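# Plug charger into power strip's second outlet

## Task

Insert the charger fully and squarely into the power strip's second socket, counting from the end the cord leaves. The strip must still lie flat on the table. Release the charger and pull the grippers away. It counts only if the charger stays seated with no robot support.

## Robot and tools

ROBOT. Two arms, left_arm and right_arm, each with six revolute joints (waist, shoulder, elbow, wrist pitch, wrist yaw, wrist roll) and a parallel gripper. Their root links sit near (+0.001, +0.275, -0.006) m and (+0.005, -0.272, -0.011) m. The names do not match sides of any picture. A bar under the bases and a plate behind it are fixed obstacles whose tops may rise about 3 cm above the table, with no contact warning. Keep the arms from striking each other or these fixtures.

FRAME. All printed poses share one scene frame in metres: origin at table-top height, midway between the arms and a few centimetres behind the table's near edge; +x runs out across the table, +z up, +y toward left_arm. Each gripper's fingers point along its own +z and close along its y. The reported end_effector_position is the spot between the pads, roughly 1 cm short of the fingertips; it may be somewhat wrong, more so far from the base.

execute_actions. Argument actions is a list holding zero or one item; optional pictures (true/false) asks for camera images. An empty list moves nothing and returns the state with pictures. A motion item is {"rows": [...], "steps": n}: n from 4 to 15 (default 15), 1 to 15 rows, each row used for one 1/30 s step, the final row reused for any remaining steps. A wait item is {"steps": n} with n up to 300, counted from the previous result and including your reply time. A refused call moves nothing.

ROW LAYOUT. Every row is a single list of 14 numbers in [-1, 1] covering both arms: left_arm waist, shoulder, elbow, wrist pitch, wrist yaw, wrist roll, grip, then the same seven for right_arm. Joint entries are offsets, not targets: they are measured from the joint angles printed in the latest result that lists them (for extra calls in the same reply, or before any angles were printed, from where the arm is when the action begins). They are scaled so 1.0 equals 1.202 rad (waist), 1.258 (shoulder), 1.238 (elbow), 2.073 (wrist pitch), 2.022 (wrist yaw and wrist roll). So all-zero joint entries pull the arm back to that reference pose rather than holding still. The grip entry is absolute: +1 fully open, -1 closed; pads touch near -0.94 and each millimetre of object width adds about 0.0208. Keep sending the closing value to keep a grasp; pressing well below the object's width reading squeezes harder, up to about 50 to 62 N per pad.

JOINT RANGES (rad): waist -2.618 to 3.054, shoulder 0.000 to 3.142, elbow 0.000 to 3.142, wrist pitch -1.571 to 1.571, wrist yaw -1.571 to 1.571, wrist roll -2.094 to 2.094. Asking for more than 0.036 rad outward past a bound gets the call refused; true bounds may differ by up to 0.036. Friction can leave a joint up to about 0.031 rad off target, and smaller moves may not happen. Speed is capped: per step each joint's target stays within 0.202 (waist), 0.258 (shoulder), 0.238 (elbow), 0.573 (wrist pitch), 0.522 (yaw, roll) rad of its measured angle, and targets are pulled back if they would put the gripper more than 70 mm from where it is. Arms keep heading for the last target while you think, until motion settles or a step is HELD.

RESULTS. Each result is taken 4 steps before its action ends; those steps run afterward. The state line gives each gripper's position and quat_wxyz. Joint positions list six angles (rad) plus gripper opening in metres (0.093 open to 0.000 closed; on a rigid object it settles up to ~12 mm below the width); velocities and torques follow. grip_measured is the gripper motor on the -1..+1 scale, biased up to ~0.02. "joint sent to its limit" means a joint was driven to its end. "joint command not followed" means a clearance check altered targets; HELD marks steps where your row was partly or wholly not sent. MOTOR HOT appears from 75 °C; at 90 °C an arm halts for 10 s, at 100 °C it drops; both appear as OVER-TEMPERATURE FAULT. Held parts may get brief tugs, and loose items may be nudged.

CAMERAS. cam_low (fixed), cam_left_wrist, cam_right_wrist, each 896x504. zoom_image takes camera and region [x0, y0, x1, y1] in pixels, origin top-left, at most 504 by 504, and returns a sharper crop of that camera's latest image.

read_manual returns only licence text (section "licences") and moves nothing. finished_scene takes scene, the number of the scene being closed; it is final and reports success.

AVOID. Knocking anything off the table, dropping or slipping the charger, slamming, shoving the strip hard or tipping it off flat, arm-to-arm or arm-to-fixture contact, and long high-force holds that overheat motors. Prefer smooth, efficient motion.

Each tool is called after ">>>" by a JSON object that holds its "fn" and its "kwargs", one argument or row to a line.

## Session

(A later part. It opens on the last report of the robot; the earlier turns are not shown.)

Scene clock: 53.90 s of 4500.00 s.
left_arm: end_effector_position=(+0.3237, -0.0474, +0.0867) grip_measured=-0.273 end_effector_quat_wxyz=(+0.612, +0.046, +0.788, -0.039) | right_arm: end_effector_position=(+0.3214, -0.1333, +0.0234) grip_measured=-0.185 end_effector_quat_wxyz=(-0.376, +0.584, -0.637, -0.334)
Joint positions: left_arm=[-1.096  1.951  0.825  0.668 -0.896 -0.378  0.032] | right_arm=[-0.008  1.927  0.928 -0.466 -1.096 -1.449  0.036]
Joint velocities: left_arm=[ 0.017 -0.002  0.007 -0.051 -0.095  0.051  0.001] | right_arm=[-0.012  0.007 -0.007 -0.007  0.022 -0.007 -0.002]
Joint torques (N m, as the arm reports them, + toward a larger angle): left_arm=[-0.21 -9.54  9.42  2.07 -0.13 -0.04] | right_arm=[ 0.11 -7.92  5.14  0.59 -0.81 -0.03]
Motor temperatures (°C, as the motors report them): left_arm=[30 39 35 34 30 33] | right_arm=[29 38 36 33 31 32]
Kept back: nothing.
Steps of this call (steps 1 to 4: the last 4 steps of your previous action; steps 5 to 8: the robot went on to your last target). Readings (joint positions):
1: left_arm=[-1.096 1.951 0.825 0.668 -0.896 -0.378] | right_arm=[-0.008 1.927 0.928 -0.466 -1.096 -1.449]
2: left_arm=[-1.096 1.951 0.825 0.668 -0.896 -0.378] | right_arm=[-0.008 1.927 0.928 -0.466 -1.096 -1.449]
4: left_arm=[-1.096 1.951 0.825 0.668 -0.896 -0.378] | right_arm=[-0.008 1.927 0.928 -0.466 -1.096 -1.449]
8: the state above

>>> {"fn": "execute_actions", "kwargs": {
  "actions": [
    {"rows": [[0,0.012,0.004,0.006,0,0,-0.33,0,0,0,0,0,0,-0.24],[0,0.016,0.004,0.006,0,0,-0.33,0,0,0,0,0,0,-0.24],[0,0.016,0.004,0.006,0,0,-0.33,0,0,0,0,0,0,-0.24],[0,0.016,0.004,0.006,0,0,-0.33,0,0,0,0,0,0,-0.24],[0,0.021,0.004,0.006,0,0,-0.33,0,0,0,0,0,0,-0.24],[0,0.021,0.004,0.006,0,0,-0.33,0,0,0,0,0,0,-0.24],[0,0.021,0.004,0.006,0,0,-0.33,0,0,0,0,0,0,-0.24],[0,0.010,0.004,0.006,0,0,-0.33,0,0,0,0,0,0,-0.24]], "steps": 15}
  ],
  "pictures": true
}}

>>> {"fn": "zoom_image", "kwargs": {
  "camera": "cam_right_wrist",
  "region": [375, 30, 535, 155]
}}

Scene clock: 54.80 s of 4500.00 s.
left_arm: end_effector_position=(+0.3235, -0.0473, +0.0816) grip_measured=-0.273 end_effector_quat_wxyz=(+0.609, +0.050, +0.791, -0.036) | right_arm: end_effector_position=(+0.3214, -0.1333, +0.0234) grip_measured=-0.185 end_effector_quat_wxyz=(-0.376, +0.584, -0.637, -0.334)
Joint positions: left_arm=[-1.096  1.962  0.825  0.667 -0.893 -0.378  0.032] | right_arm=[-0.008  1.927  0.928 -0.466 -1.096 -1.449  0.036]
Joint velocities: left_arm=[-0.007 -0.017 -0.017  0.007  0.007 -0.007  0.   ] | right_arm=[-0.017  0.007 -0.007 -0.051 -0.022 -0.007  0.001]
Joint torques (N m, as the arm reports them, + toward a larger angle): left_arm=[ 0.03 -9.35  7.02  2.03 -0.18 -0.03] | right_arm=[ 0.15 -7.91  5.16  0.59 -0.81 -0.02]
Motor temperatures (°C, as the motors report them): left_arm=[30 39 35 35 30 33] | right_arm=[29 38 36 33 31 32]
Steps of this call (steps 1 to 15: the robot went on to your last target; step 16: nothing new was sent; steps 17 to 27: the first 11 steps of this action). Readings (joint positions):
17: left_arm=[-1.096 1.951 0.825 0.668 -0.896 -0.378] | right_arm=[-0.008 1.927 0.928 -0.466 -1.096 -1.449]
18: left_arm=[-1.096 1.951 0.825 0.668 -0.896 -0.378] | right_arm=[-0.008 1.927 0.928 -0.466 -1.096 -1.449]
20: left_arm=[-1.096 1.951 0.825 0.668 -0.896 -0.378] | right_arm=[-0.008 1.927 0.928 -0.466 -1.096 -1.449]
24: left_arm=[-1.096 1.962 0.825 0.668 -0.895 -0.378] | right_arm=[-0.008 1.927 0.928 -0.466 -1.096 -1.449]
27: the state above
camera_calibration (this result's frames):
cam_left_wrist: T_world_to_cam=[[-0.127134, -0.991883, -0.00241547, -0.0108256], [-0.637674, 0.0835981, -0.765757, 0.312287], [0.759743, -0.0958131, -0.643126, -0.11241], [0, 0, 0, 1]] pos_world=[0.283164, -0.0476147, 0.166816]
cam_right_wrist: T_world_to_cam=[[0.995813, -0.0914151, 0.000829347, -0.332646], [-0.0740402, -0.811797, -0.579226, -0.032536], [0.0536233, 0.576739, -0.815166, 0.15853], [0, 0, 0, 1]] pos_world=[0.320343, -0.148252, 0.110659]

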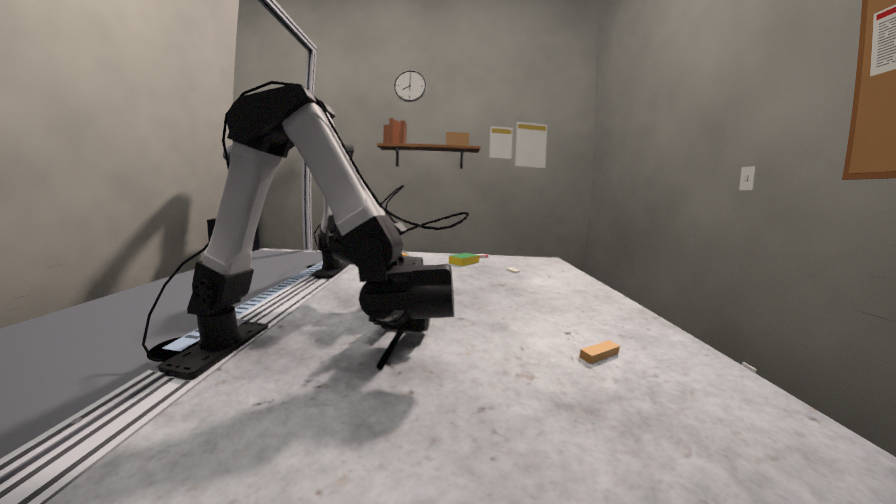

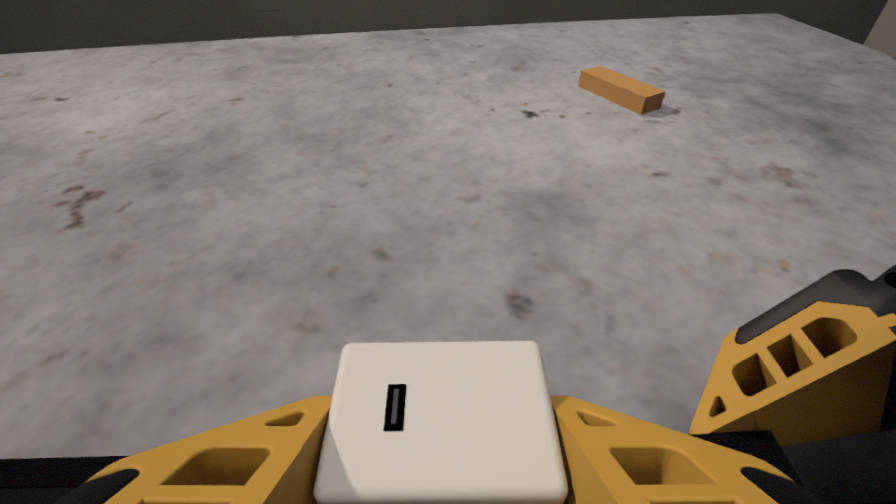

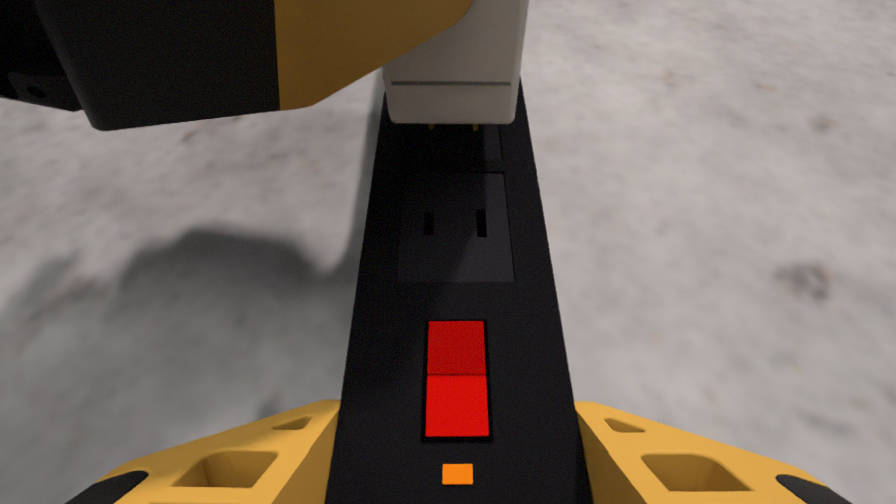

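Region (375, 30, 535, 155) of cam_right_wrist's 896x504 image, scaled by 3.150, with more detail than that image has; it fills the top 394 rows of this view, and the rest is white.

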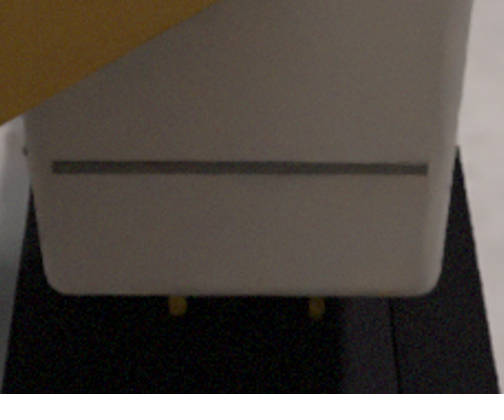

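>>> {"fn": "execute_actions", "kwargs": {
  "actions": [
    {"rows": [[0,0.012,-0.004,0.006,0,0,-0.33,0,0,0,0,0,0,-0.24],[0,0.015,-0.008,0.006,0,0,-0.33,0,0,0,0,0,0,-0.24],[0,0.017,-0.012,0.006,0,0,-0.33,0,0,0,0,0,0,-0.24],[0,0.019,-0.015,0.006,0.002,0,-0.33,0,0,0,0,0,0,-0.24],[0,0.021,-0.017,0.006,0.003,0,-0.33,0,0,0,0,0,0,-0.24],[0,0.022,-0.019,0.006,0.004,0,-0.33,0,0,0,0,0,0,-0.24],[0,0.023,-0.020,0.006,0.005,0,-0.33,0,0,0,0,0,0,-0.24],[0,0.024,-0.021,0.006,0.005,0,-0.33,0,0,0,0,0,0,-0.24],[0,0.025,-0.022,0.006,0.005,0,-0.33,0,0,0,0,0,0,-0.24],[0,0.026,-0.022,0.006,0.005,0,-0.33,0,0,0,0,0,0,-0.24]], "steps": 15}
  ],
  "pictures": false
}}

>>> {"fn": "execute_actions", "kwargs": {
  "actions": [
    {"steps": 6}
  ],
  "pictures": true
}}

Scene clock: 56.30 s of 4500.00 s.
left_arm: end_effector_position=(+0.3235, -0.0478, +0.0754) grip_measured=-0.273 end_effector_quat_wxyz=(+0.606, +0.054, +0.793, -0.033) | right_arm: end_effector_position=(+0.3214, -0.1333, +0.0234) grip_measured=-0.185 end_effector_quat_wxyz=(-0.376, +0.584, -0.637, -0.334)
Joint positions: left_arm=[-1.096  1.978  0.825  0.672 -0.89  -0.378  0.032] | right_arm=[-0.008  1.927  0.928 -0.466 -1.096 -1.449  0.036]
Joint velocities: left_arm=[ 0.007  0.012  0.012  0.066 -0.007  0.022  0.   ] | right_arm=[ 0.007 -0.012 -0.002  0.051 -0.022 -0.007  0.001]
Joint torques (N m, as the arm reports them, + toward a larger angle): left_arm=[ 0.14 -8.52  3.74  1.95 -0.15 -0.05] | right_arm=[ 0.12 -7.93  5.17  0.59 -0.8  -0.02]
Motor temperatures (°C, as the motors report them): left_arm=[30 39 35 35 30 33] | right_arm=[29 38 36 33 31 32]
Steps of this call (steps 1 to 4: the last 4 steps of your previous action; steps 5 to 15: the robot went on to your last target; steps 16 to 34: nothing new was sent; steps 35 to 45: the first 11 steps of this action). Readings (joint positions):
35: left_arm=[-1.096 1.962 0.825 0.667 -0.893 -0.378] | right_arm=[-0.008 1.927 0.928 -0.466 -1.096 -1.449]
36: left_arm=[-1.096 1.962 0.825 0.667 -0.893 -0.378] | right_arm=[-0.008 1.927 0.928 -0.466 -1.096 -1.449]
38: left_arm=[-1.096 1.965 0.825 0.667 -0.893 -0.378] | right_arm=[-0.008 1.927 0.928 -0.466 -1.096 -1.449]
42: left_arm=[-1.096 1.976 0.825 0.670 -0.890 -0.378] | right_arm=[-0.008 1.927 0.928 -0.466 -1.096 -1.449]
45: the state above

Scene clock: 56.50 s of 4500.00 s.
left_arm: end_effector_position=(+0.3235, -0.0478, +0.0754) grip_measured=-0.273 end_effector_quat_wxyz=(+0.606, +0.054, +0.793, -0.033) | right_arm: end_effector_position=(+0.3214, -0.1333, +0.0234) grip_measured=-0.185 end_effector_quat_wxyz=(-0.376, +0.584, -0.637, -0.334)
Joint positions: left_arm=[-1.096  1.979  0.825  0.673 -0.89  -0.378  0.032] | right_arm=[-0.008  1.927  0.928 -0.466 -1.096 -1.449  0.036]
Joint velocities: left_arm=[ 0.012 -0.007 -0.007 -0.022 -0.066 -0.007 -0.   ] | right_arm=[-0.007 -0.012  0.017 -0.022  0.007 -0.037 -0.   ]
Joint torques (N m, as the arm reports them, + toward a larger angle): left_arm=[ 0.21 -8.42  3.75  1.99 -0.11 -0.05] | right_arm=[ 0.16 -7.93  5.13  0.59 -0.8  -0.02]
Motor temperatures (°C, as the motors report them): left_arm=[30 40 35 35 30 33] | right_arm=[29 38 36 33 31 32]
Kept back: nothing.
Steps of this call (steps 1 to 4: the last 4 steps of your previous action; steps 5 to 6: the robot went on to your last target). Readings (joint positions):
1: left_arm=[-1.096 1.979 0.825 0.673 -0.890 -0.378] | right_arm=[-0.008 1.927 0.928 -0.466 -1.096 -1.449]
2: left_arm=[-1.096 1.979 0.825 0.673 -0.890 -0.378] | right_arm=[-0.008 1.927 0.928 -0.466 -1.096 -1.449]
4: left_arm=[-1.096 1.979 0.825 0.673 -0.890 -0.378] | right_arm=[-0.008 1.927 0.928 -0.466 -1.096 -1.449]
6: the state above
camera_calibration (this result's frames):
cam_left_wrist: T_world_to_cam=[[-0.130272, -0.99143, -0.00982622, -0.00972315], [-0.642334, 0.0919427, -0.76089, 0.309106], [0.755272, -0.0928108, -0.648807, -0.114437], [0, 0, 0, 1]] pos_world=[0.283714, -0.0486808, 0.160852]
cam_right_wrist: T_world_to_cam=[[0.995813, -0.0914151, 0.000829347, -0.332646], [-0.0740402, -0.811797, -0.579226, -0.032536], [0.0536233, 0.576739, -0.815166, 0.15853], [0, 0, 0, 1]] pos_world=[0.320343, -0.148252, 0.110659]

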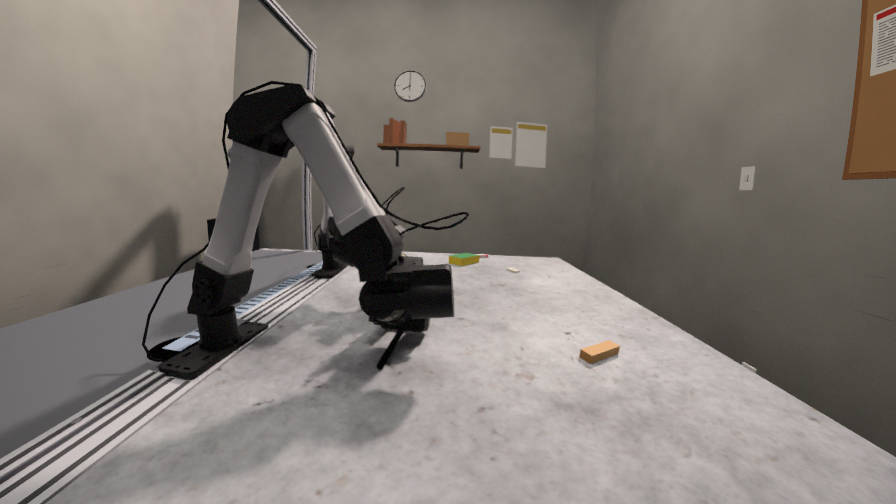

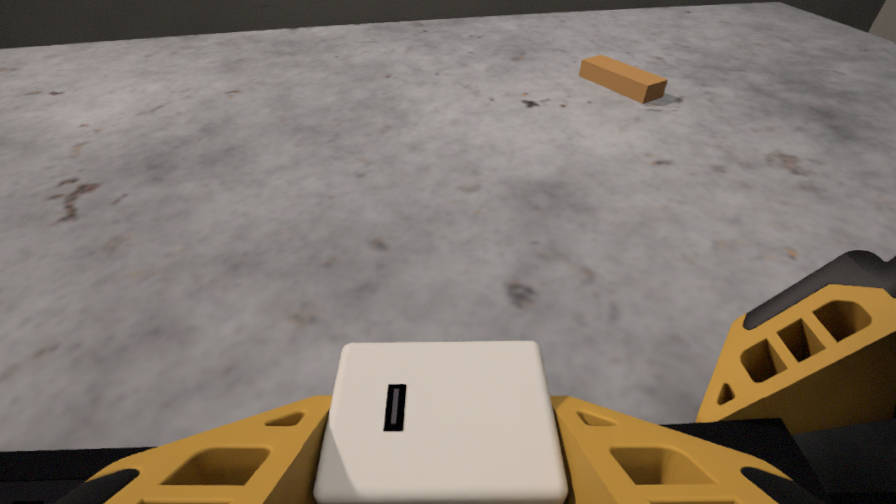

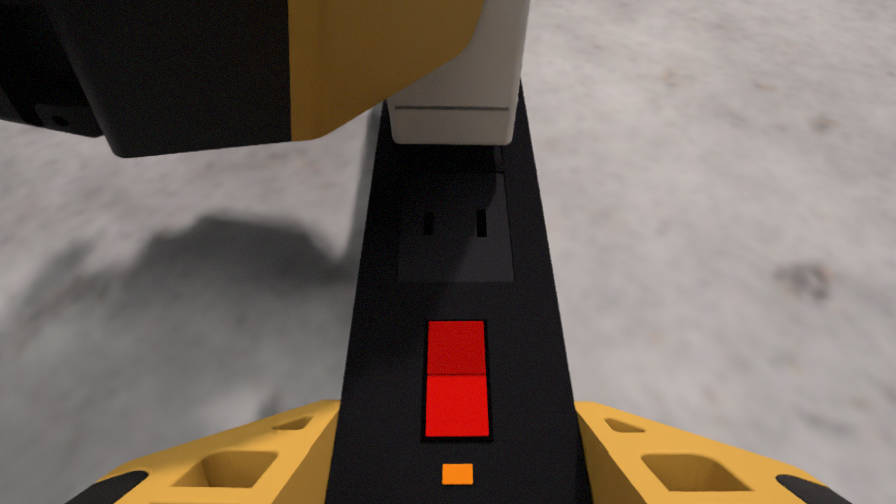

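>>> {"fn": "execute_actions", "kwargs": {
  "actions": [
    {"rows": [[0,0.015,-0.022,0.003,0.005,0,-0.33,0,0,0,0,0,0,-0.24],[0,0.018,-0.022,-0.003,0.007,0,-0.33,0,0,0,0,0,0,-0.24],[0,0.021,-0.023,-0.009,0.009,0,-0.33,0,0,0,0,0,0,-0.24],[0,0.024,-0.023,-0.015,0.011,0,-0.33,0,0,0,0,0,0,-0.24],[0,0.027,-0.024,-0.021,0.013,0,-0.33,0,0,0,0,0,0,-0.24],[0,0.030,-0.024,-0.027,0.015,0,-0.33,0,0,0,0,0,0,-0.24],[0,0.033,-0.025,-0.032,0.017,0,-0.33,0,0,0,0,0,0,-0.24],[0,0.036,-0.025,-0.037,0.019,0,-0.33,0,0,0,0,0,0,-0.24],[0,0.039,-0.026,-0.042,0.021,0,-0.33,0,0,0,0,0,0,-0.24],[0,0.042,-0.026,-0.046,0.023,0,-0.33,0,0,0,0,0,0,-0.24]], "steps": 15}
  ],
  "pictures": false
}}

>>> {"fn": "execute_actions", "kwargs": {
  "actions": [
    {"steps": 6}
  ],
  "pictures": true
}}

Scene clock: 57.87 s of 4500.00 s.
left_arm: end_effector_position=(+0.3235, -0.0475, +0.0728) grip_measured=-0.273 end_effector_quat_wxyz=(+0.605, +0.056, +0.794, -0.031) | right_arm: end_effector_position=(+0.3214, -0.1333, +0.0234) grip_measured=-0.185 end_effector_quat_wxyz=(-0.376, +0.584, -0.637, -0.334)
Joint positions: left_arm=[-1.096  1.984  0.825  0.672 -0.89  -0.378  0.032] | right_arm=[-0.008  1.927  0.928 -0.466 -1.096 -1.449  0.036]
Joint velocities: left_arm=[-0.022 -0.002 -0.002  0.066 -0.051 -0.022 -0.001] | right_arm=[-0.017  0.002  0.017  0.007  0.022  0.007 -0.   ]
Joint torques (N m, as the arm reports them, + toward a larger angle): left_arm=[ 0.16 -5.83  3.26  0.96  0.29 -0.03] | right_arm=[ 0.11 -7.94  5.14  0.6  -0.8  -0.03]
Motor temperatures (°C, as the motors report them): left_arm=[30 40 35 35 30 33] | right_arm=[29 38 36 33 31 32]
Steps of this call (steps 1 to 15: the robot went on to your last target; steps 16 to 30: nothing new was sent; steps 31 to 41: the first 11 steps of this action). Readings (joint positions):
31: left_arm=[-1.096 1.979 0.825 0.673 -0.890 -0.378] | right_arm=[-0.008 1.927 0.928 -0.466 -1.096 -1.449]
32: left_arm=[-1.096 1.979 0.825 0.673 -0.890 -0.378] | right_arm=[-0.008 1.927 0.928 -0.466 -1.096 -1.449]
34: left_arm=[-1.096 1.982 0.825 0.673 -0.889 -0.378] | right_arm=[-0.008 1.927 0.928 -0.466 -1.096 -1.449]
38: left_arm=[-1.096 1.982 0.825 0.672 -0.890 -0.378] | right_arm=[-0.008 1.927 0.928 -0.466 -1.096 -1.449]
41: the state above

Scene clock: 58.07 s of 4500.00 s.
left_arm: end_effector_position=(+0.3235, -0.0475, +0.0728) grip_measured=-0.273 end_effector_quat_wxyz=(+0.605, +0.056, +0.794, -0.031) | right_arm: end_effector_position=(+0.3214, -0.1333, +0.0234) grip_measured=-0.185 end_effector_quat_wxyz=(-0.376, +0.584, -0.637, -0.334)
Joint positions: left_arm=[-1.096  1.984  0.825  0.672 -0.89  -0.378  0.032] | right_arm=[-0.008  1.927  0.928 -0.466 -1.096 -1.449  0.036]
Joint velocities: left_arm=[-0.017 -0.017 -0.002 -0.081 -0.007 -0.081  0.   ] | right_arm=[-0.012  0.007 -0.002  0.007  0.081 -0.066 -0.   ]
Joint torques (N m, as the arm reports them, + toward a larger angle): left_arm=[ 0.14 -5.83  3.2   0.97  0.26 -0.04] | right_arm=[ 0.13 -7.92  5.13  0.59 -0.81 -0.02]
Motor temperatures (°C, as the motors report them): left_arm=[30 40 35 35 30 33] | right_arm=[29 38 36 33 31 32]
Kept back: nothing.
Steps of this call (steps 1 to 4: the last 4 steps of your previous action; steps 5 to 6: the robot went on to your last target). Readings (joint positions):
1: left_arm=[-1.096 1.984 0.825 0.672 -0.890 -0.378] | right_arm=[-0.008 1.927 0.928 -0.466 -1.096 -1.449]
2: left_arm=[-1.096 1.984 0.825 0.672 -0.890 -0.378] | right_arm=[-0.008 1.927 0.928 -0.466 -1.096 -1.449]
4: left_arm=[-1.096 1.984 0.825 0.672 -0.890 -0.378] | right_arm=[-0.008 1.927 0.928 -0.466 -1.096 -1.449]
6: the state above
camera_calibration (this result's frames):
cam_left_wrist: T_world_to_cam=[[-0.130124, -0.991378, -0.0153765, -0.00910119], [-0.644844, 0.0963994, -0.758211, 0.307891], [0.753156, -0.0887459, -0.651828, -0.114922], [0, 0, 0, 1]] pos_world=[0.283912, -0.0489021, 0.158397]
cam_right_wrist: T_world_to_cam=[[0.995813, -0.0914151, 0.000829347, -0.332646], [-0.0740402, -0.811797, -0.579226, -0.032536], [0.0536233, 0.576739, -0.815166, 0.15853], [0, 0, 0, 1]] pos_world=[0.320343, -0.148252, 0.110659]

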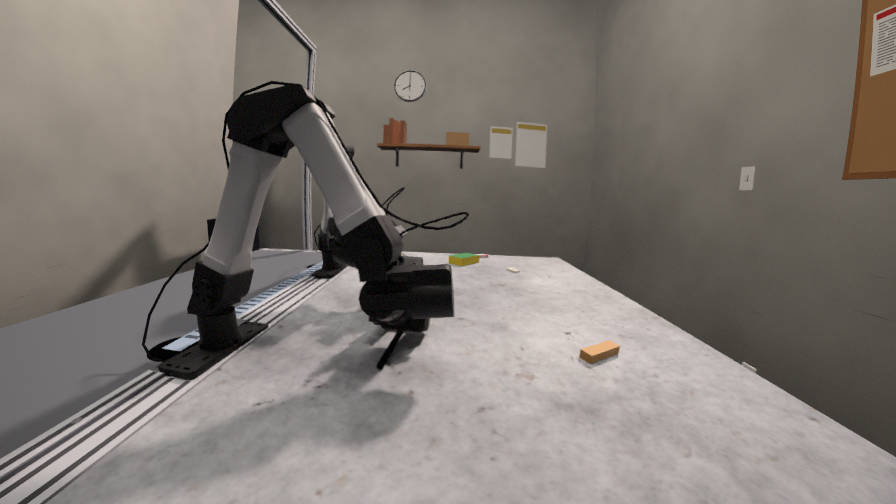

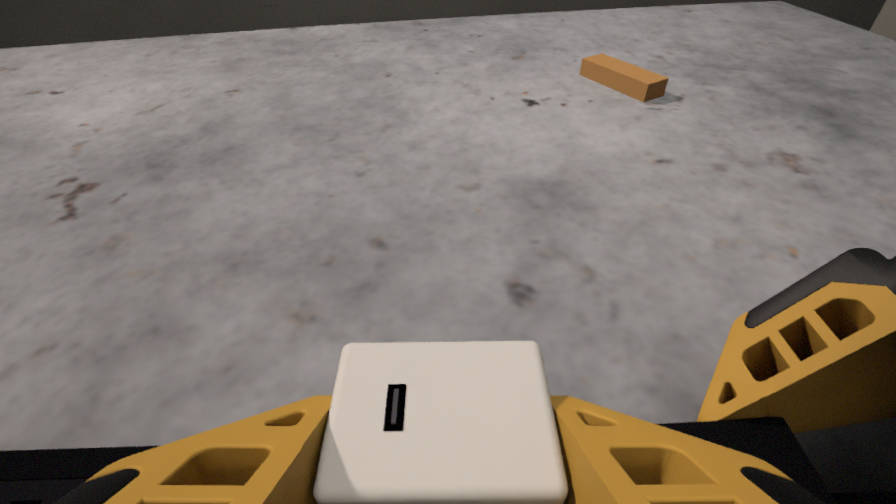

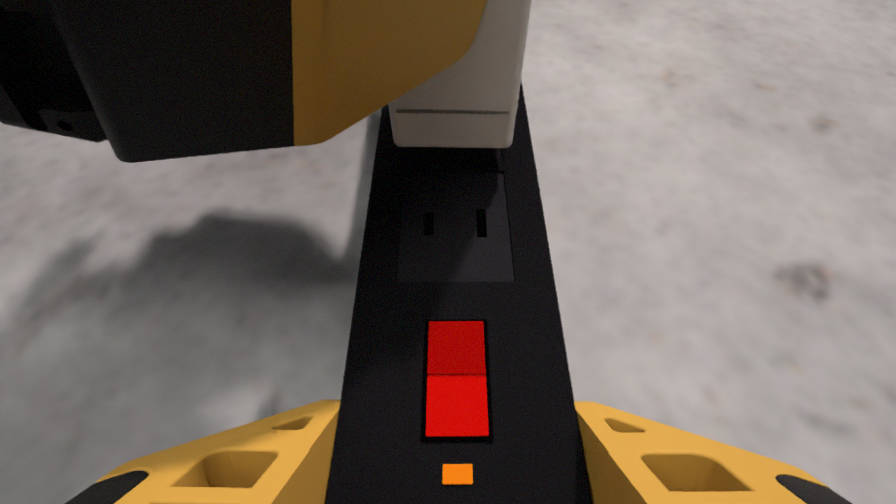

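>>> {"fn": "execute_actions", "kwargs": {
  "actions": [
    {"rows": [[0,0.038,-0.025,-0.046,0.023,0,-0.33,0,0,0,0,0,0,-0.24],[0,0.041,-0.025,-0.049,0.024,0,-0.33,0,0,0,0,0,0,-0.24],[0,0.044,-0.025,-0.052,0.025,0,-0.33,0,0,0,0,0,0,-0.24],[0,0.047,-0.025,-0.055,0.026,0,-0.33,0,0,0,0,0,0,-0.24],[0,0.050,-0.025,-0.058,0.027,0,-0.33,0,0,0,0,0,0,-0.24],[0,0.053,-0.025,-0.061,0.028,0,-0.33,0,0,0,0,0,0,-0.24],[0,0.056,-0.025,-0.064,0.029,0,-0.33,0,0,0,0,0,0,-0.24],[0,0.059,-0.025,-0.067,0.030,0,-0.33,0,0,0,0,0,0,-0.24],[0,0.062,-0.025,-0.069,0.031,0,-0.33,0,0,0,0,0,0,-0.24]], "steps": 15}
  ],
  "pictures": false
}}

>>> {"fn": "execute_actions", "kwargs": {
  "actions": [
    {"steps": 6}
  ],
  "pictures": true
}}

Scene clock: 58.87 s of 4500.00 s.
left_arm: end_effector_position=(+0.3236, -0.0472, +0.0715) grip_measured=-0.273 end_effector_quat_wxyz=(+0.605, +0.056, +0.794, -0.030) | right_arm: end_effector_position=(+0.3214, -0.1333, +0.0234) grip_measured=-0.185 end_effector_quat_wxyz=(-0.376, +0.584, -0.637, -0.334)
Joint positions: left_arm=[-1.096  1.989  0.825  0.675 -0.892 -0.378  0.032] | right_arm=[-0.008  1.927  0.928 -0.466 -1.096 -1.449  0.036]
Joint velocities: left_arm=[ 0.012  0.017 -0.012  0.022  0.022 -0.11   0.   ] | right_arm=[ 0.007 -0.002 -0.002 -0.007  0.007  0.022 -0.001]
Joint torques (N m, as the arm reports them, + toward a larger angle): left_arm=[ 0.14 -3.77  3.44  0.44  0.43 -0.05] | right_arm=[ 0.13 -7.92  5.16  0.6  -0.81 -0.03]
Motor temperatures (°C, as the motors report them): left_arm=[30 39 35 34 30 33] | right_arm=[29 38 36 33 31 32]
Steps of this call (steps 1 to 13: the robot went on to your last target; steps 14 to 24: the first 11 steps of this action). Readings (joint positions):
14: left_arm=[-1.096 1.984 0.825 0.672 -0.890 -0.378] | right_arm=[-0.008 1.927 0.928 -0.466 -1.096 -1.449]
15: left_arm=[-1.096 1.984 0.825 0.672 -0.890 -0.378] | right_arm=[-0.008 1.927 0.928 -0.466 -1.096 -1.449]
17: left_arm=[-1.096 1.985 0.825 0.672 -0.890 -0.378] | right_arm=[-0.008 1.927 0.928 -0.466 -1.096 -1.449]
21: left_arm=[-1.096 1.988 0.825 0.673 -0.891 -0.378] | right_arm=[-0.008 1.927 0.928 -0.466 -1.096 -1.449]
24: the state above

Scene clock: 59.07 s of 4500.00 s.
left_arm: end_effector_position=(+0.3236, -0.0472, +0.0715) grip_measured=-0.273 end_effector_quat_wxyz=(+0.605, +0.056, +0.794, -0.030) | right_arm: end_effector_position=(+0.3214, -0.1333, +0.0234) grip_measured=-0.185 end_effector_quat_wxyz=(-0.376, +0.584, -0.637, -0.334)
Joint positions: left_arm=[-1.096  1.989  0.825  0.675 -0.892 -0.378  0.032] | right_arm=[-0.008  1.927  0.928 -0.466 -1.096 -1.449  0.036]
Joint velocities: left_arm=[ 0.007 -0.002  0.002  0.022 -0.022 -0.007  0.   ] | right_arm=[-0.017  0.012 -0.007 -0.037 -0.007  0.022  0.   ]
Joint torques (N m, as the arm reports them, + toward a larger angle): left_arm=[ 0.17 -3.78  3.28  0.44  0.42 -0.04] | right_arm=[ 0.13 -7.92  5.14  0.59 -0.81 -0.02]
Motor temperatures (°C, as the motors report them): left_arm=[30 39 35 34 30 33] | right_arm=[29 38 36 33 31 32]
Kept back: nothing.
Steps of this call (steps 1 to 4: the last 4 steps of your previous action; steps 5 to 6: the robot went on to your last target). Readings (joint positions):
1: left_arm=[-1.096 1.989 0.825 0.675 -0.892 -0.378] | right_arm=[-0.008 1.927 0.928 -0.466 -1.096 -1.449]
2: left_arm=[-1.096 1.989 0.825 0.675 -0.892 -0.378] | right_arm=[-0.008 1.927 0.928 -0.466 -1.096 -1.449]
4: left_arm=[-1.096 1.989 0.825 0.675 -0.892 -0.378] | right_arm=[-0.008 1.927 0.928 -0.466 -1.096 -1.449]
6: the state above
camera_calibration (this result's frames):
cam_left_wrist: T_world_to_cam=[[-0.128062, -0.991617, -0.0171814, -0.00935114], [-0.644877, 0.0964193, -0.75818, 0.306997], [0.753481, -0.0860143, -0.651819, -0.115823], [0, 0, 0, 1]] pos_world=[0.284048, -0.0488356, 0.157102]
cam_right_wrist: T_world_to_cam=[[0.995813, -0.0914151, 0.000829347, -0.332646], [-0.0740402, -0.811797, -0.579226, -0.032536], [0.0536233, 0.576739, -0.815166, 0.15853], [0, 0, 0, 1]] pos_world=[0.320343, -0.148252, 0.110659]

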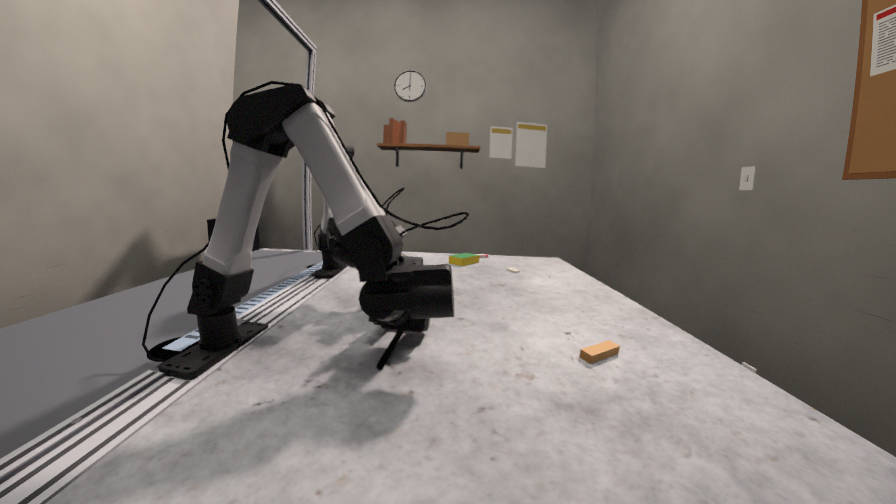

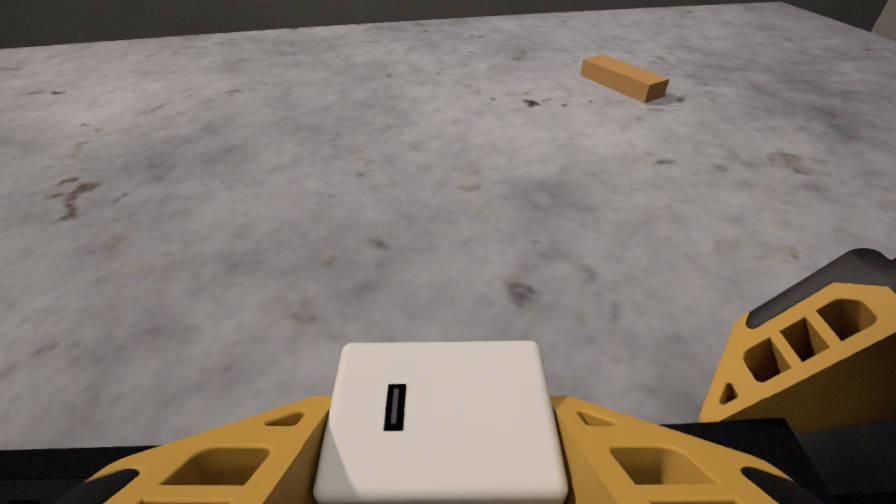

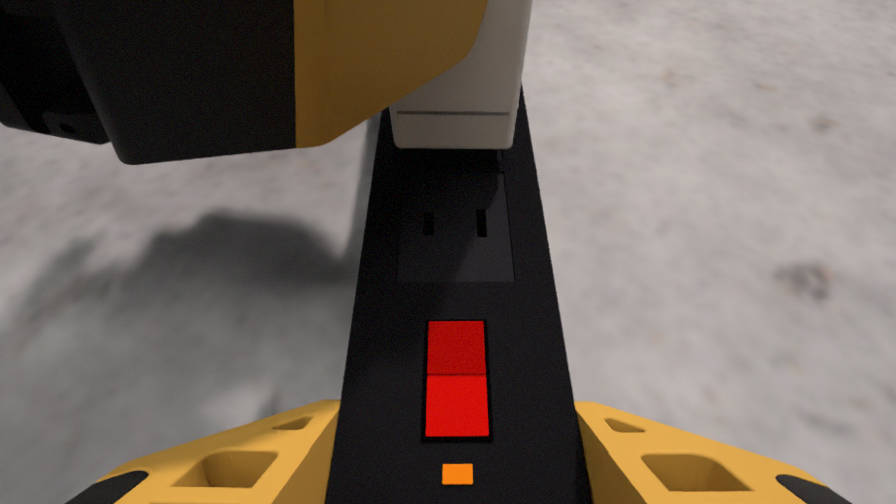

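>>> {"fn": "execute_actions", "kwargs": {
  "actions": [
    {"rows": [[0,0.045,-0.018,-0.05,0.022,0,-0.33,0,0,0,0,0,0,0.2],[0,0.03,-0.012,-0.032,0.015,0,-0.33,0,0,0,0,0,0,0.6],[0,0.015,-0.006,-0.014,0.007,0,-0.33,0,0,0,0,0,0,1],[0,0,0,0.004,0,0,-0.33,0,0,0,0,0,0,1],[0,0,0,0.004,0,0,-0.33,0,0,0,0,0,0,1],[0,0,0,0.004,0,0,-0.1,0,-0.005,0.01,-0.006,0,0,1],[0,0,0,0.004,0,0,0.1,0,-0.012,0.025,-0.02,0,0,1],[0,0,0,0.004,0,0,0.3,0,-0.02,0.045,-0.037,0,0,1],[0,0,0,0.004,0,0,0.5,0,-0.027,0.07,-0.056,0,0,1],[0,0,0,0.004,0,0,0.5,0,-0.032,0.10,-0.077,0,0,1],[0,0,0,0.004,0,0,0.5,0,-0.035,0.135,-0.10,0,0,1],[0,0,0,0.004,0,0,0.5,0,-0.035,0.17,-0.121,0,0,1],[0,0,0,0.004,0,0,0.5,0,-0.033,0.21,-0.144,0,0,1],[0,0,0,0.004,0,0,0.5,0,-0.03,0.25,-0.166,0,0,1],[0,0,0,0.004,0,0,0.5,0,-0.026,0.29,-0.188,0,0,1]], "steps": 15}
  ],
  "pictures": false
}}

Scene clock: 63.87 s of 4500.00 s.
left_arm: end_effector_position=(+0.3242, -0.0474, +0.0736) grip_measured=+0.492 end_effector_quat_wxyz=(+0.608, +0.051, +0.792, -0.032) | right_arm: end_effector_position=(+0.3320, -0.1331, +0.0386) grip_measured=+1.000 end_effector_quat_wxyz=(-0.372, +0.581, -0.640, -0.338)
Joint positions: left_arm=[-1.096  1.989  0.825  0.686 -0.897 -0.378  0.069] | right_arm=[-0.008  1.924  1.005 -0.559 -1.095 -1.45   0.093]
Joint velocities: left_arm=[-0.002  0.002  0.012 -0.007 -0.022  0.007  0.012] | right_arm=[-0.007 -0.066  0.935 -0.901  0.066  0.007  0.   ]
Joint torques (N m, as the arm reports them, + toward a larger angle): left_arm=[ 0.16 -9.83  6.66  1.9  -0.14 -0.03] | right_arm=[  0.17 -11.04   7.82   0.85  -0.82  -0.03]
Motor temperatures (°C, as the motors report them): left_arm=[30 39 35 34 30 33] | right_arm=[29 39 36 33 31 32]
Steps of this call (steps 1 to 15: the robot went on to your last target; steps 16 to 90: nothing new was sent; then 1.43 s passed at rest; steps 91 to 101: the first 11 steps of this action). Readings (joint positions):
91: left_arm=[-1.096 1.989 0.825 0.678 -0.893 -0.378] | right_arm=[-0.008 1.927 0.928 -0.466 -1.096 -1.449]
92: left_arm=[-1.096 1.989 0.825 0.681 -0.894 -0.378] | right_arm=[-0.008 1.927 0.928 -0.466 -1.096 -1.449]
94: left_arm=[-1.096 1.989 0.825 0.687 -0.896 -0.378] | right_arm=[-0.008 1.927 0.928 -0.466 -1.096 -1.449]
98: left_arm=[-1.096 1.989 0.825 0.688 -0.897 -0.378] | right_arm=[-0.008 1.927 0.937 -0.484 -1.096 -1.449]
101: the state above

>>> {"fn": "execute_actions", "kwargs": {
  "actions": [
    {"rows": [[-0.004,-0.004,-0.006,0,-0.002,-0.002,0.5,0,-0.02,0.26,-0.16,0,0,1],[-0.010,-0.010,-0.012,-0.004,-0.005,-0.005,0.5,0,-0.015,0.29,-0.177,0,0.02,0.7],[-0.018,-0.017,-0.018,-0.009,-0.009,-0.010,0.5,0,-0.009,0.32,-0.194,0,0.05,0.4],[-0.028,-0.026,-0.025,-0.015,-0.014,-0.015,0.5,0,-0.003,0.35,-0.211,0,0.08,0.1],[-0.039,-0.036,-0.032,-0.023,-0.020,-0.022,0.5,0,0.003,0.38,-0.228,0,0.12,-0.2],[-0.051,-0.047,-0.039,-0.031,-0.026,-0.028,0.5,0,0.009,0.41,-0.245,0,0.16,-0.5],[-0.064,-0.059,-0.047,-0.040,-0.032,-0.035,0.5,0.01,0.015,0.44,-0.262,0.01,0.20,-0.8],[-0.077,-0.071,-0.054,-0.049,-0.039,-0.043,0.5,0.02,0.021,0.47,-0.278,0.02,0.24,-1],[-0.090,-0.083,-0.061,-0.059,-0.045,-0.050,0.5,0.035,0.027,0.50,-0.294,0.035,0.28,-1],[-0.103,-0.095,-0.068,-0.068,-0.052,-0.057,0.5,0.05,0.033,0.525,-0.308,0.05,0.32,-1],[-0.115,-0.106,-0.075,-0.077,-0.058,-0.064,0.5,0.07,0.039,0.55,-0.322,0.07,0.36,-1],[-0.126,-0.116,-0.081,-0.085,-0.063,-0.070,0.5,0.09,0.045,0.575,-0.336,0.09,0.40,-1],[-0.136,-0.125,-0.086,-0.092,-0.068,-0.075,0.5,0.115,0.051,0.60,-0.349,0.115,0.44,-1],[-0.144,-0.132,-0.091,-0.098,-0.072,-0.080,0.5,0.14,0.056,0.62,-0.361,0.14,0.48,-1],[-0.150,-0.138,-0.094,-0.102,-0.075,-0.083,0.5,0.165,0.061,0.64,-0.372,0.165,0.52,-1]], "steps": 15}
  ],
  "pictures": false
}}

Scene clock: 64.80 s of 4500.00 s.
left_arm: end_effector_position=(+0.2835, -0.0520, +0.0802) grip_measured=+0.498 end_effector_quat_wxyz=(+0.604, +0.064, +0.793, -0.041) | right_arm: end_effector_position=(+0.3974, -0.1212, +0.1732) grip_measured=-0.978 end_effector_quat_wxyz=(+0.305, -0.465, +0.740, +0.378)
Joint positions: left_arm=[-1.201  1.902  0.769  0.596 -0.957 -0.448  0.069] | right_arm=[ 0.023  1.935  1.623 -1.084 -1.049 -1.021  0.   ]
Joint velocities: left_arm=[-0.486 -0.462 -0.256 -0.476 -0.242 -0.3   -0.001] | right_arm=[ 0.447  0.178  0.965 -0.828  0.491  2.029  0.   ]
Joint torques (N m, as the arm reports them, + toward a larger angle): left_arm=[ -0.02 -10.54   4.36   1.74  -0.27  -0.09] | right_arm=[ 2.16 -7.55  7.1   0.5  -0.69 -0.04]
Motor temperatures (°C, as the motors report them): left_arm=[30 39 35 34 30 33] | right_arm=[29 39 36 33 31 32]
Steps of this call (steps 1 to 4: the last 4 steps of your previous action; steps 5 to 17: the robot went on to your last target; steps 18 to 28: the first 11 steps of this action). Readings (joint positions):
18: left_arm=[-1.096 1.989 0.825 0.686 -0.897 -0.378] | right_arm=[-0.008 1.894 1.289 -0.841 -1.098 -1.450]
19: left_arm=[-1.096 1.989 0.825 0.686 -0.897 -0.379] | right_arm=[-0.008 1.894 1.301 -0.858 -1.097 -1.445]
21: left_arm=[-1.100 1.988 0.825 0.680 -0.902 -0.384] | right_arm=[-0.008 1.901 1.355 -0.904 -1.096 -1.406]
25: left_arm=[-1.148 1.949 0.795 0.641 -0.928 -0.414] | right_arm=[-0.006 1.919 1.511 -1.002 -1.090 -1.218]
28: the state above

>>> {"fn": "execute_actions", "kwargs": {
  "actions": [
    {"rows": [[-0.0624,-0.069,-0.0485,-0.058,-0.0455,-0.0485,0.5,0.165,0.057,0.152,-0.124,0.168,0.345,-1],[-0.0624,-0.069,-0.0485,-0.058,-0.0455,-0.0485,0.5,0.193,0.062,0.163,-0.129,0.196,0.382,-1],[-0.0624,-0.069,-0.0485,-0.058,-0.0455,-0.0485,0.5,0.222,0.066,0.173,-0.133,0.226,0.42,-1],[-0.0624,-0.069,-0.0485,-0.058,-0.0455,-0.0485,0.5,0.251,0.070,0.182,-0.137,0.256,0.457,-1],[-0.0624,-0.069,-0.0485,-0.058,-0.0455,-0.0485,0.5,0.280,0.074,0.190,-0.140,0.286,0.494,-1],[-0.0624,-0.069,-0.0485,-0.058,-0.0455,-0.0485,0.5,0.309,0.078,0.197,-0.143,0.315,0.53,-1],[-0.0624,-0.069,-0.0485,-0.058,-0.0455,-0.0485,0.5,0.338,0.081,0.203,-0.146,0.344,0.565,-1],[-0.0624,-0.069,-0.0485,-0.058,-0.0455,-0.0485,0.5,0.366,0.084,0.208,-0.148,0.372,0.60,-1],[-0.0624,-0.069,-0.0485,-0.058,-0.0455,-0.0485,0.5,0.392,0.086,0.212,-0.150,0.399,0.632,-1],[-0.0624,-0.069,-0.0485,-0.058,-0.0455,-0.0485,0.5,0.416,0.088,0.216,-0.151,0.424,0.662,-1],[-0.0624,-0.069,-0.0485,-0.058,-0.0455,-0.0485,0.5,0.438,0.090,0.219,-0.152,0.446,0.689,-1],[-0.0624,-0.069,-0.0485,-0.058,-0.0455,-0.0485,0.5,0.457,0.091,0.221,-0.153,0.465,0.712,-1],[-0.0624,-0.069,-0.0485,-0.058,-0.0455,-0.0485,0.5,0.473,0.092,0.223,-0.154,0.481,0.73,-1],[-0.0624,-0.069,-0.0485,-0.058,-0.0455,-0.0485,0.5,0.485,0.0925,0.224,-0.155,0.493,0.744,-1],[-0.0624,-0.069,-0.0485,-0.058,-0.0455,-0.0485,0.5,0.493,0.0925,0.225,-0.156,0.501,0.752,-1]], "steps": 15}
  ],
  "pictures": false
}}

>>> {"fn": "execute_actions", "kwargs": {
  "actions": [
    {"steps": 14}
  ],
  "pictures": true
}}

Scene clock: 65.73 s of 4500.00 s.
left_arm: end_effector_position=(+0.2571, -0.0423, +0.0850) grip_measured=+0.498 end_effector_quat_wxyz=(+0.605, +0.058, +0.794, -0.032) | right_arm: end_effector_position=(+0.3327, -0.0296, +0.1232) grip_measured=-0.980 end_effector_quat_wxyz=(-0.025, -0.182, +0.970, +0.160)
Joint positions: left_arm=[-1.273  1.832  0.731  0.482 -1.038 -0.537  0.069] | right_arm=[ 0.505  2.026  1.871 -1.359 -0.369  0.111  0.   ]
Joint velocities: left_arm=[-0.002 -0.002 -0.012 -0.051  0.007 -0.037 -0.   ] | right_arm=[ 0.989  0.1    0.1   -0.198  1.37   1.692  0.   ]
Joint torques (N m, as the arm reports them, + toward a larger angle): left_arm=[-0.07 -9.69  4.27  1.64 -0.32 -0.06] | right_arm=[-1.02 -9.01  7.9   0.33 -0.31  0.  ]
Motor temperatures (°C, as the motors report them): left_arm=[30 39 35 34 30 33] | right_arm=[29 39 36 33 31 32]
Steps of this call (steps 1 to 4: the last 4 steps of your previous action; steps 5 to 17: the robot went on to your last target; steps 18 to 28: the first 11 steps of this action). Readings (joint positions):
18: left_arm=[-1.273 1.832 0.731 0.483 -1.036 -0.536] | right_arm=[0.207 1.981 1.785 -1.313 -0.774 -0.407]
19: left_arm=[-1.273 1.832 0.731 0.482 -1.036 -0.536] | right_arm=[0.212 1.984 1.792 -1.319 -0.754 -0.380]
21: left_arm=[-1.273 1.832 0.731 0.482 -1.037 -0.537] | right_arm=[0.244 1.992 1.814 -1.329 -0.689 -0.298]
25: left_arm=[-1.273 1.832 0.731 0.482 -1.038 -0.537] | right_arm=[0.387 2.013 1.854 -1.346 -0.512 -0.073]
28: the state above

Scene clock: 66.20 s of 4500.00 s.
left_arm: end_effector_position=(+0.2571, -0.0423, +0.0850) grip_measured=+0.498 end_effector_quat_wxyz=(+0.605, +0.057, +0.794, -0.032) | right_arm: end_effector_position=(+0.3267, -0.0350, +0.1125) grip_measured=-0.980 end_effector_quat_wxyz=(+0.001, -0.060, +0.998, +0.014)
Joint positions: left_arm=[-1.273  1.832  0.731  0.482 -1.038 -0.538  0.069] | right_arm=[ 0.626  2.034  1.885 -1.389 -0.066  0.475  0.   ]
Joint velocities: left_arm=[ 0.012 -0.007 -0.012  0.037 -0.037 -0.007 -0.001] | right_arm=[-0.002  0.002 -0.007  0.007  0.11   0.168  0.   ]
Joint torques (N m, as the arm reports them, + toward a larger angle): left_arm=[-0.06 -9.72  4.26  1.66 -0.34 -0.12] | right_arm=[-0.71 -9.03  7.9   0.3  -0.05  0.02]
Motor temperatures (°C, as the motors report them): left_arm=[30 39 35 34 30 33] | right_arm=[29 39 36 33 31 32]
Kept back: nothing.
Steps of this call (steps 1 to 4: the last 4 steps of your previous action; steps 5 to 14: the robot went on to your last target). Readings (joint positions):
1: left_arm=[-1.273 1.832 0.731 0.482 -1.038 -0.538] | right_arm=[0.537 2.029 1.874 -1.363 -0.323 0.169]
2: left_arm=[-1.273 1.832 0.731 0.482 -1.038 -0.538] | right_arm=[0.564 2.031 1.877 -1.367 -0.280 0.223]
4: left_arm=[-1.273 1.832 0.731 0.482 -1.038 -0.538] | right_arm=[0.605 2.034 1.881 -1.374 -0.204 0.316]
8: left_arm=[-1.273 1.832 0.731 0.482 -1.038 -0.538] | right_arm=[0.626 2.034 1.885 -1.384 -0.117 0.421]
14: the state above
camera_calibration (this result's frames):
cam_left_wrist: T_world_to_cam=[[-0.133372, -0.990929, -0.0164957, -0.011363], [-0.64452, 0.0993676, -0.758103, 0.273888], [0.752866, -0.0904779, -0.651926, -0.0565663], [0, 0, 0, 1]] pos_world=[0.217598, -0.0435935, 0.170571]
cam_right_wrist: T_world_to_cam=[[0.111911, -0.993064, -0.0360508, -0.0676002], [-0.900411, -0.116684, 0.419099, 0.281281], [-0.420399, -0.0144414, -0.907225, 0.318738], [0, 0, 0, 1]] pos_world=[0.394831, -0.0297072, 0.168845]

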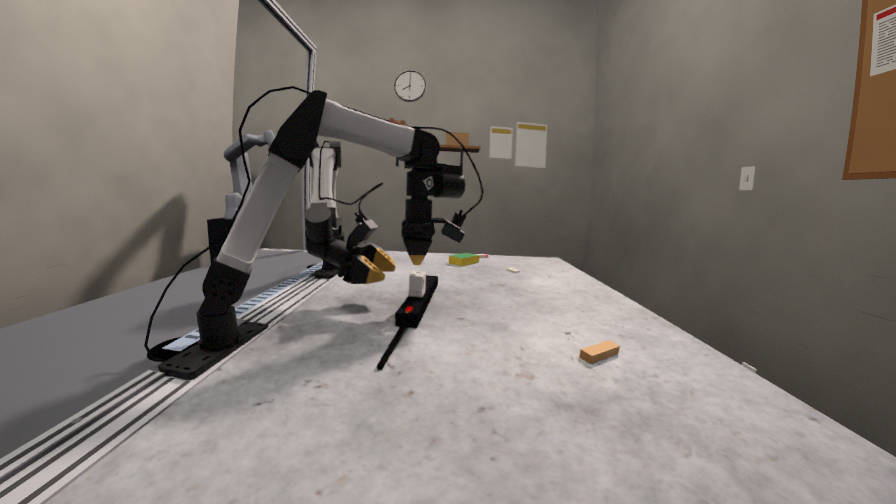

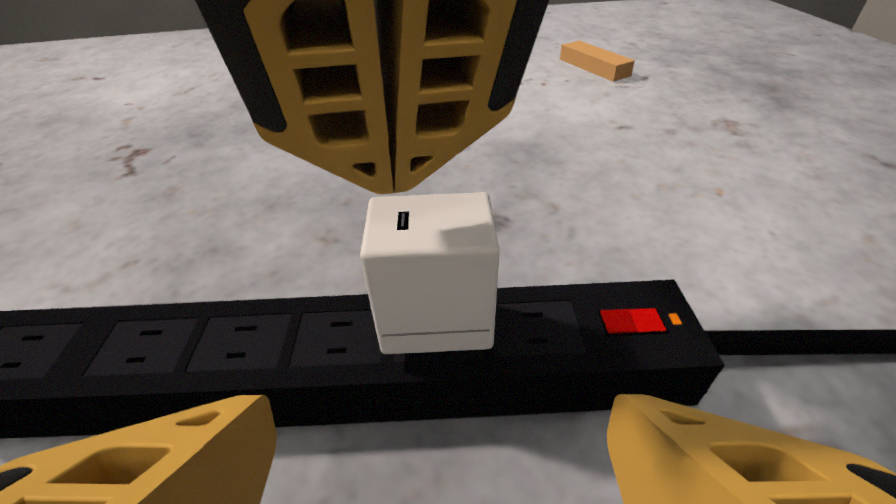

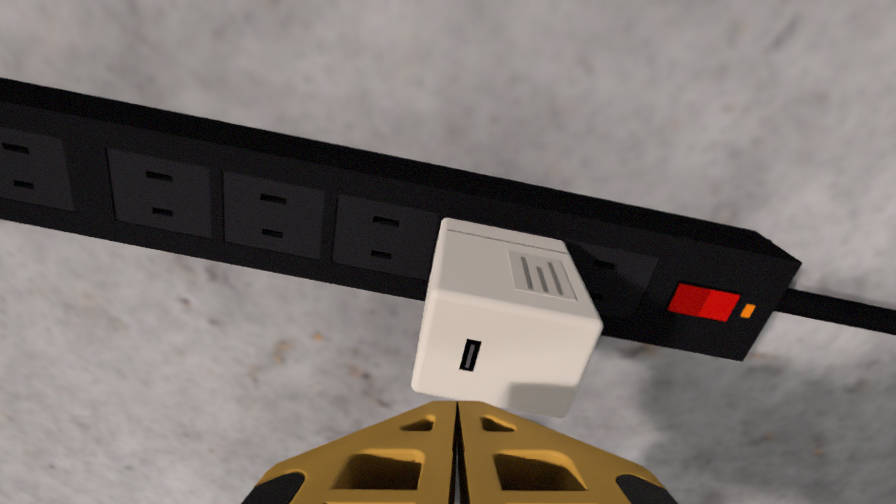

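>>> {"fn": "zoom_image", "kwargs": {
  "camera": "cam_low",
  "region": [380, 230, 460, 320]
}}

Region (380, 230, 460, 320) of cam_low's 896x504 image, scaled by 5.600, with more detail than that image has.

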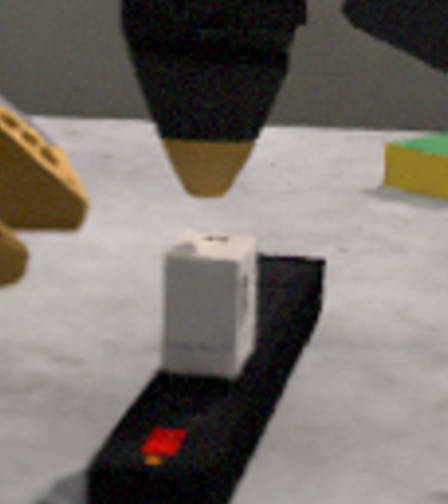

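>>> {"fn": "execute_actions", "kwargs": {
  "actions": [
    {"steps": 1}
  ],
  "pictures": false
}}

Scene clock: 67.10 s of 4500.00 s.
left_arm: end_effector_position=(+0.2571, -0.0423, +0.0850) grip_measured=+0.498 end_effector_quat_wxyz=(+0.605, +0.057, +0.794, -0.032) | right_arm: end_effector_position=(+0.3281, -0.0374, +0.1125) grip_measured=-0.980 end_effector_quat_wxyz=(+0.005, -0.051, +0.999, +0.006)
Joint positions: left_arm=[-1.273  1.832  0.731  0.482 -1.038 -0.538  0.069] | right_arm=[ 0.626  2.034  1.885 -1.39  -0.05   0.493  0.   ]
Joint velocities: left_arm=[ 0.002  0.007 -0.007 -0.037 -0.022 -0.007  0.001] | right_arm=[ 0.002  0.002 -0.007 -0.037  0.051 -0.007  0.   ]
Joint torques (N m, as the arm reports them, + toward a larger angle): left_arm=[-0.09 -9.69  4.25  1.68 -0.34 -0.12] | right_arm=[-0.62 -9.04  7.9   0.28 -0.04  0.04]
Motor temperatures (°C, as the motors report them): left_arm=[30 39 35 34 30 33] | right_arm=[29 40 36 33 31 32]
Kept back: nothing.
Steps of this call (steps 1 to 27: the robot went on to your last target). Readings (joint positions):
1: left_arm=[-1.273 1.832 0.731 0.482 -1.038 -0.538] | right_arm=[0.626 2.034 1.885 -1.389 -0.063 0.478]
2: left_arm=[-1.273 1.832 0.731 0.482 -1.038 -0.538] | right_arm=[0.626 2.034 1.885 -1.389 -0.060 0.481]
4: left_arm=[-1.273 1.832 0.731 0.482 -1.038 -0.538] | right_arm=[0.626 2.034 1.885 -1.389 -0.056 0.486]
8: left_arm=[-1.273 1.832 0.731 0.482 -1.038 -0.538] | right_arm=[0.626 2.034 1.885 -1.390 -0.052 0.490]
27: the state above


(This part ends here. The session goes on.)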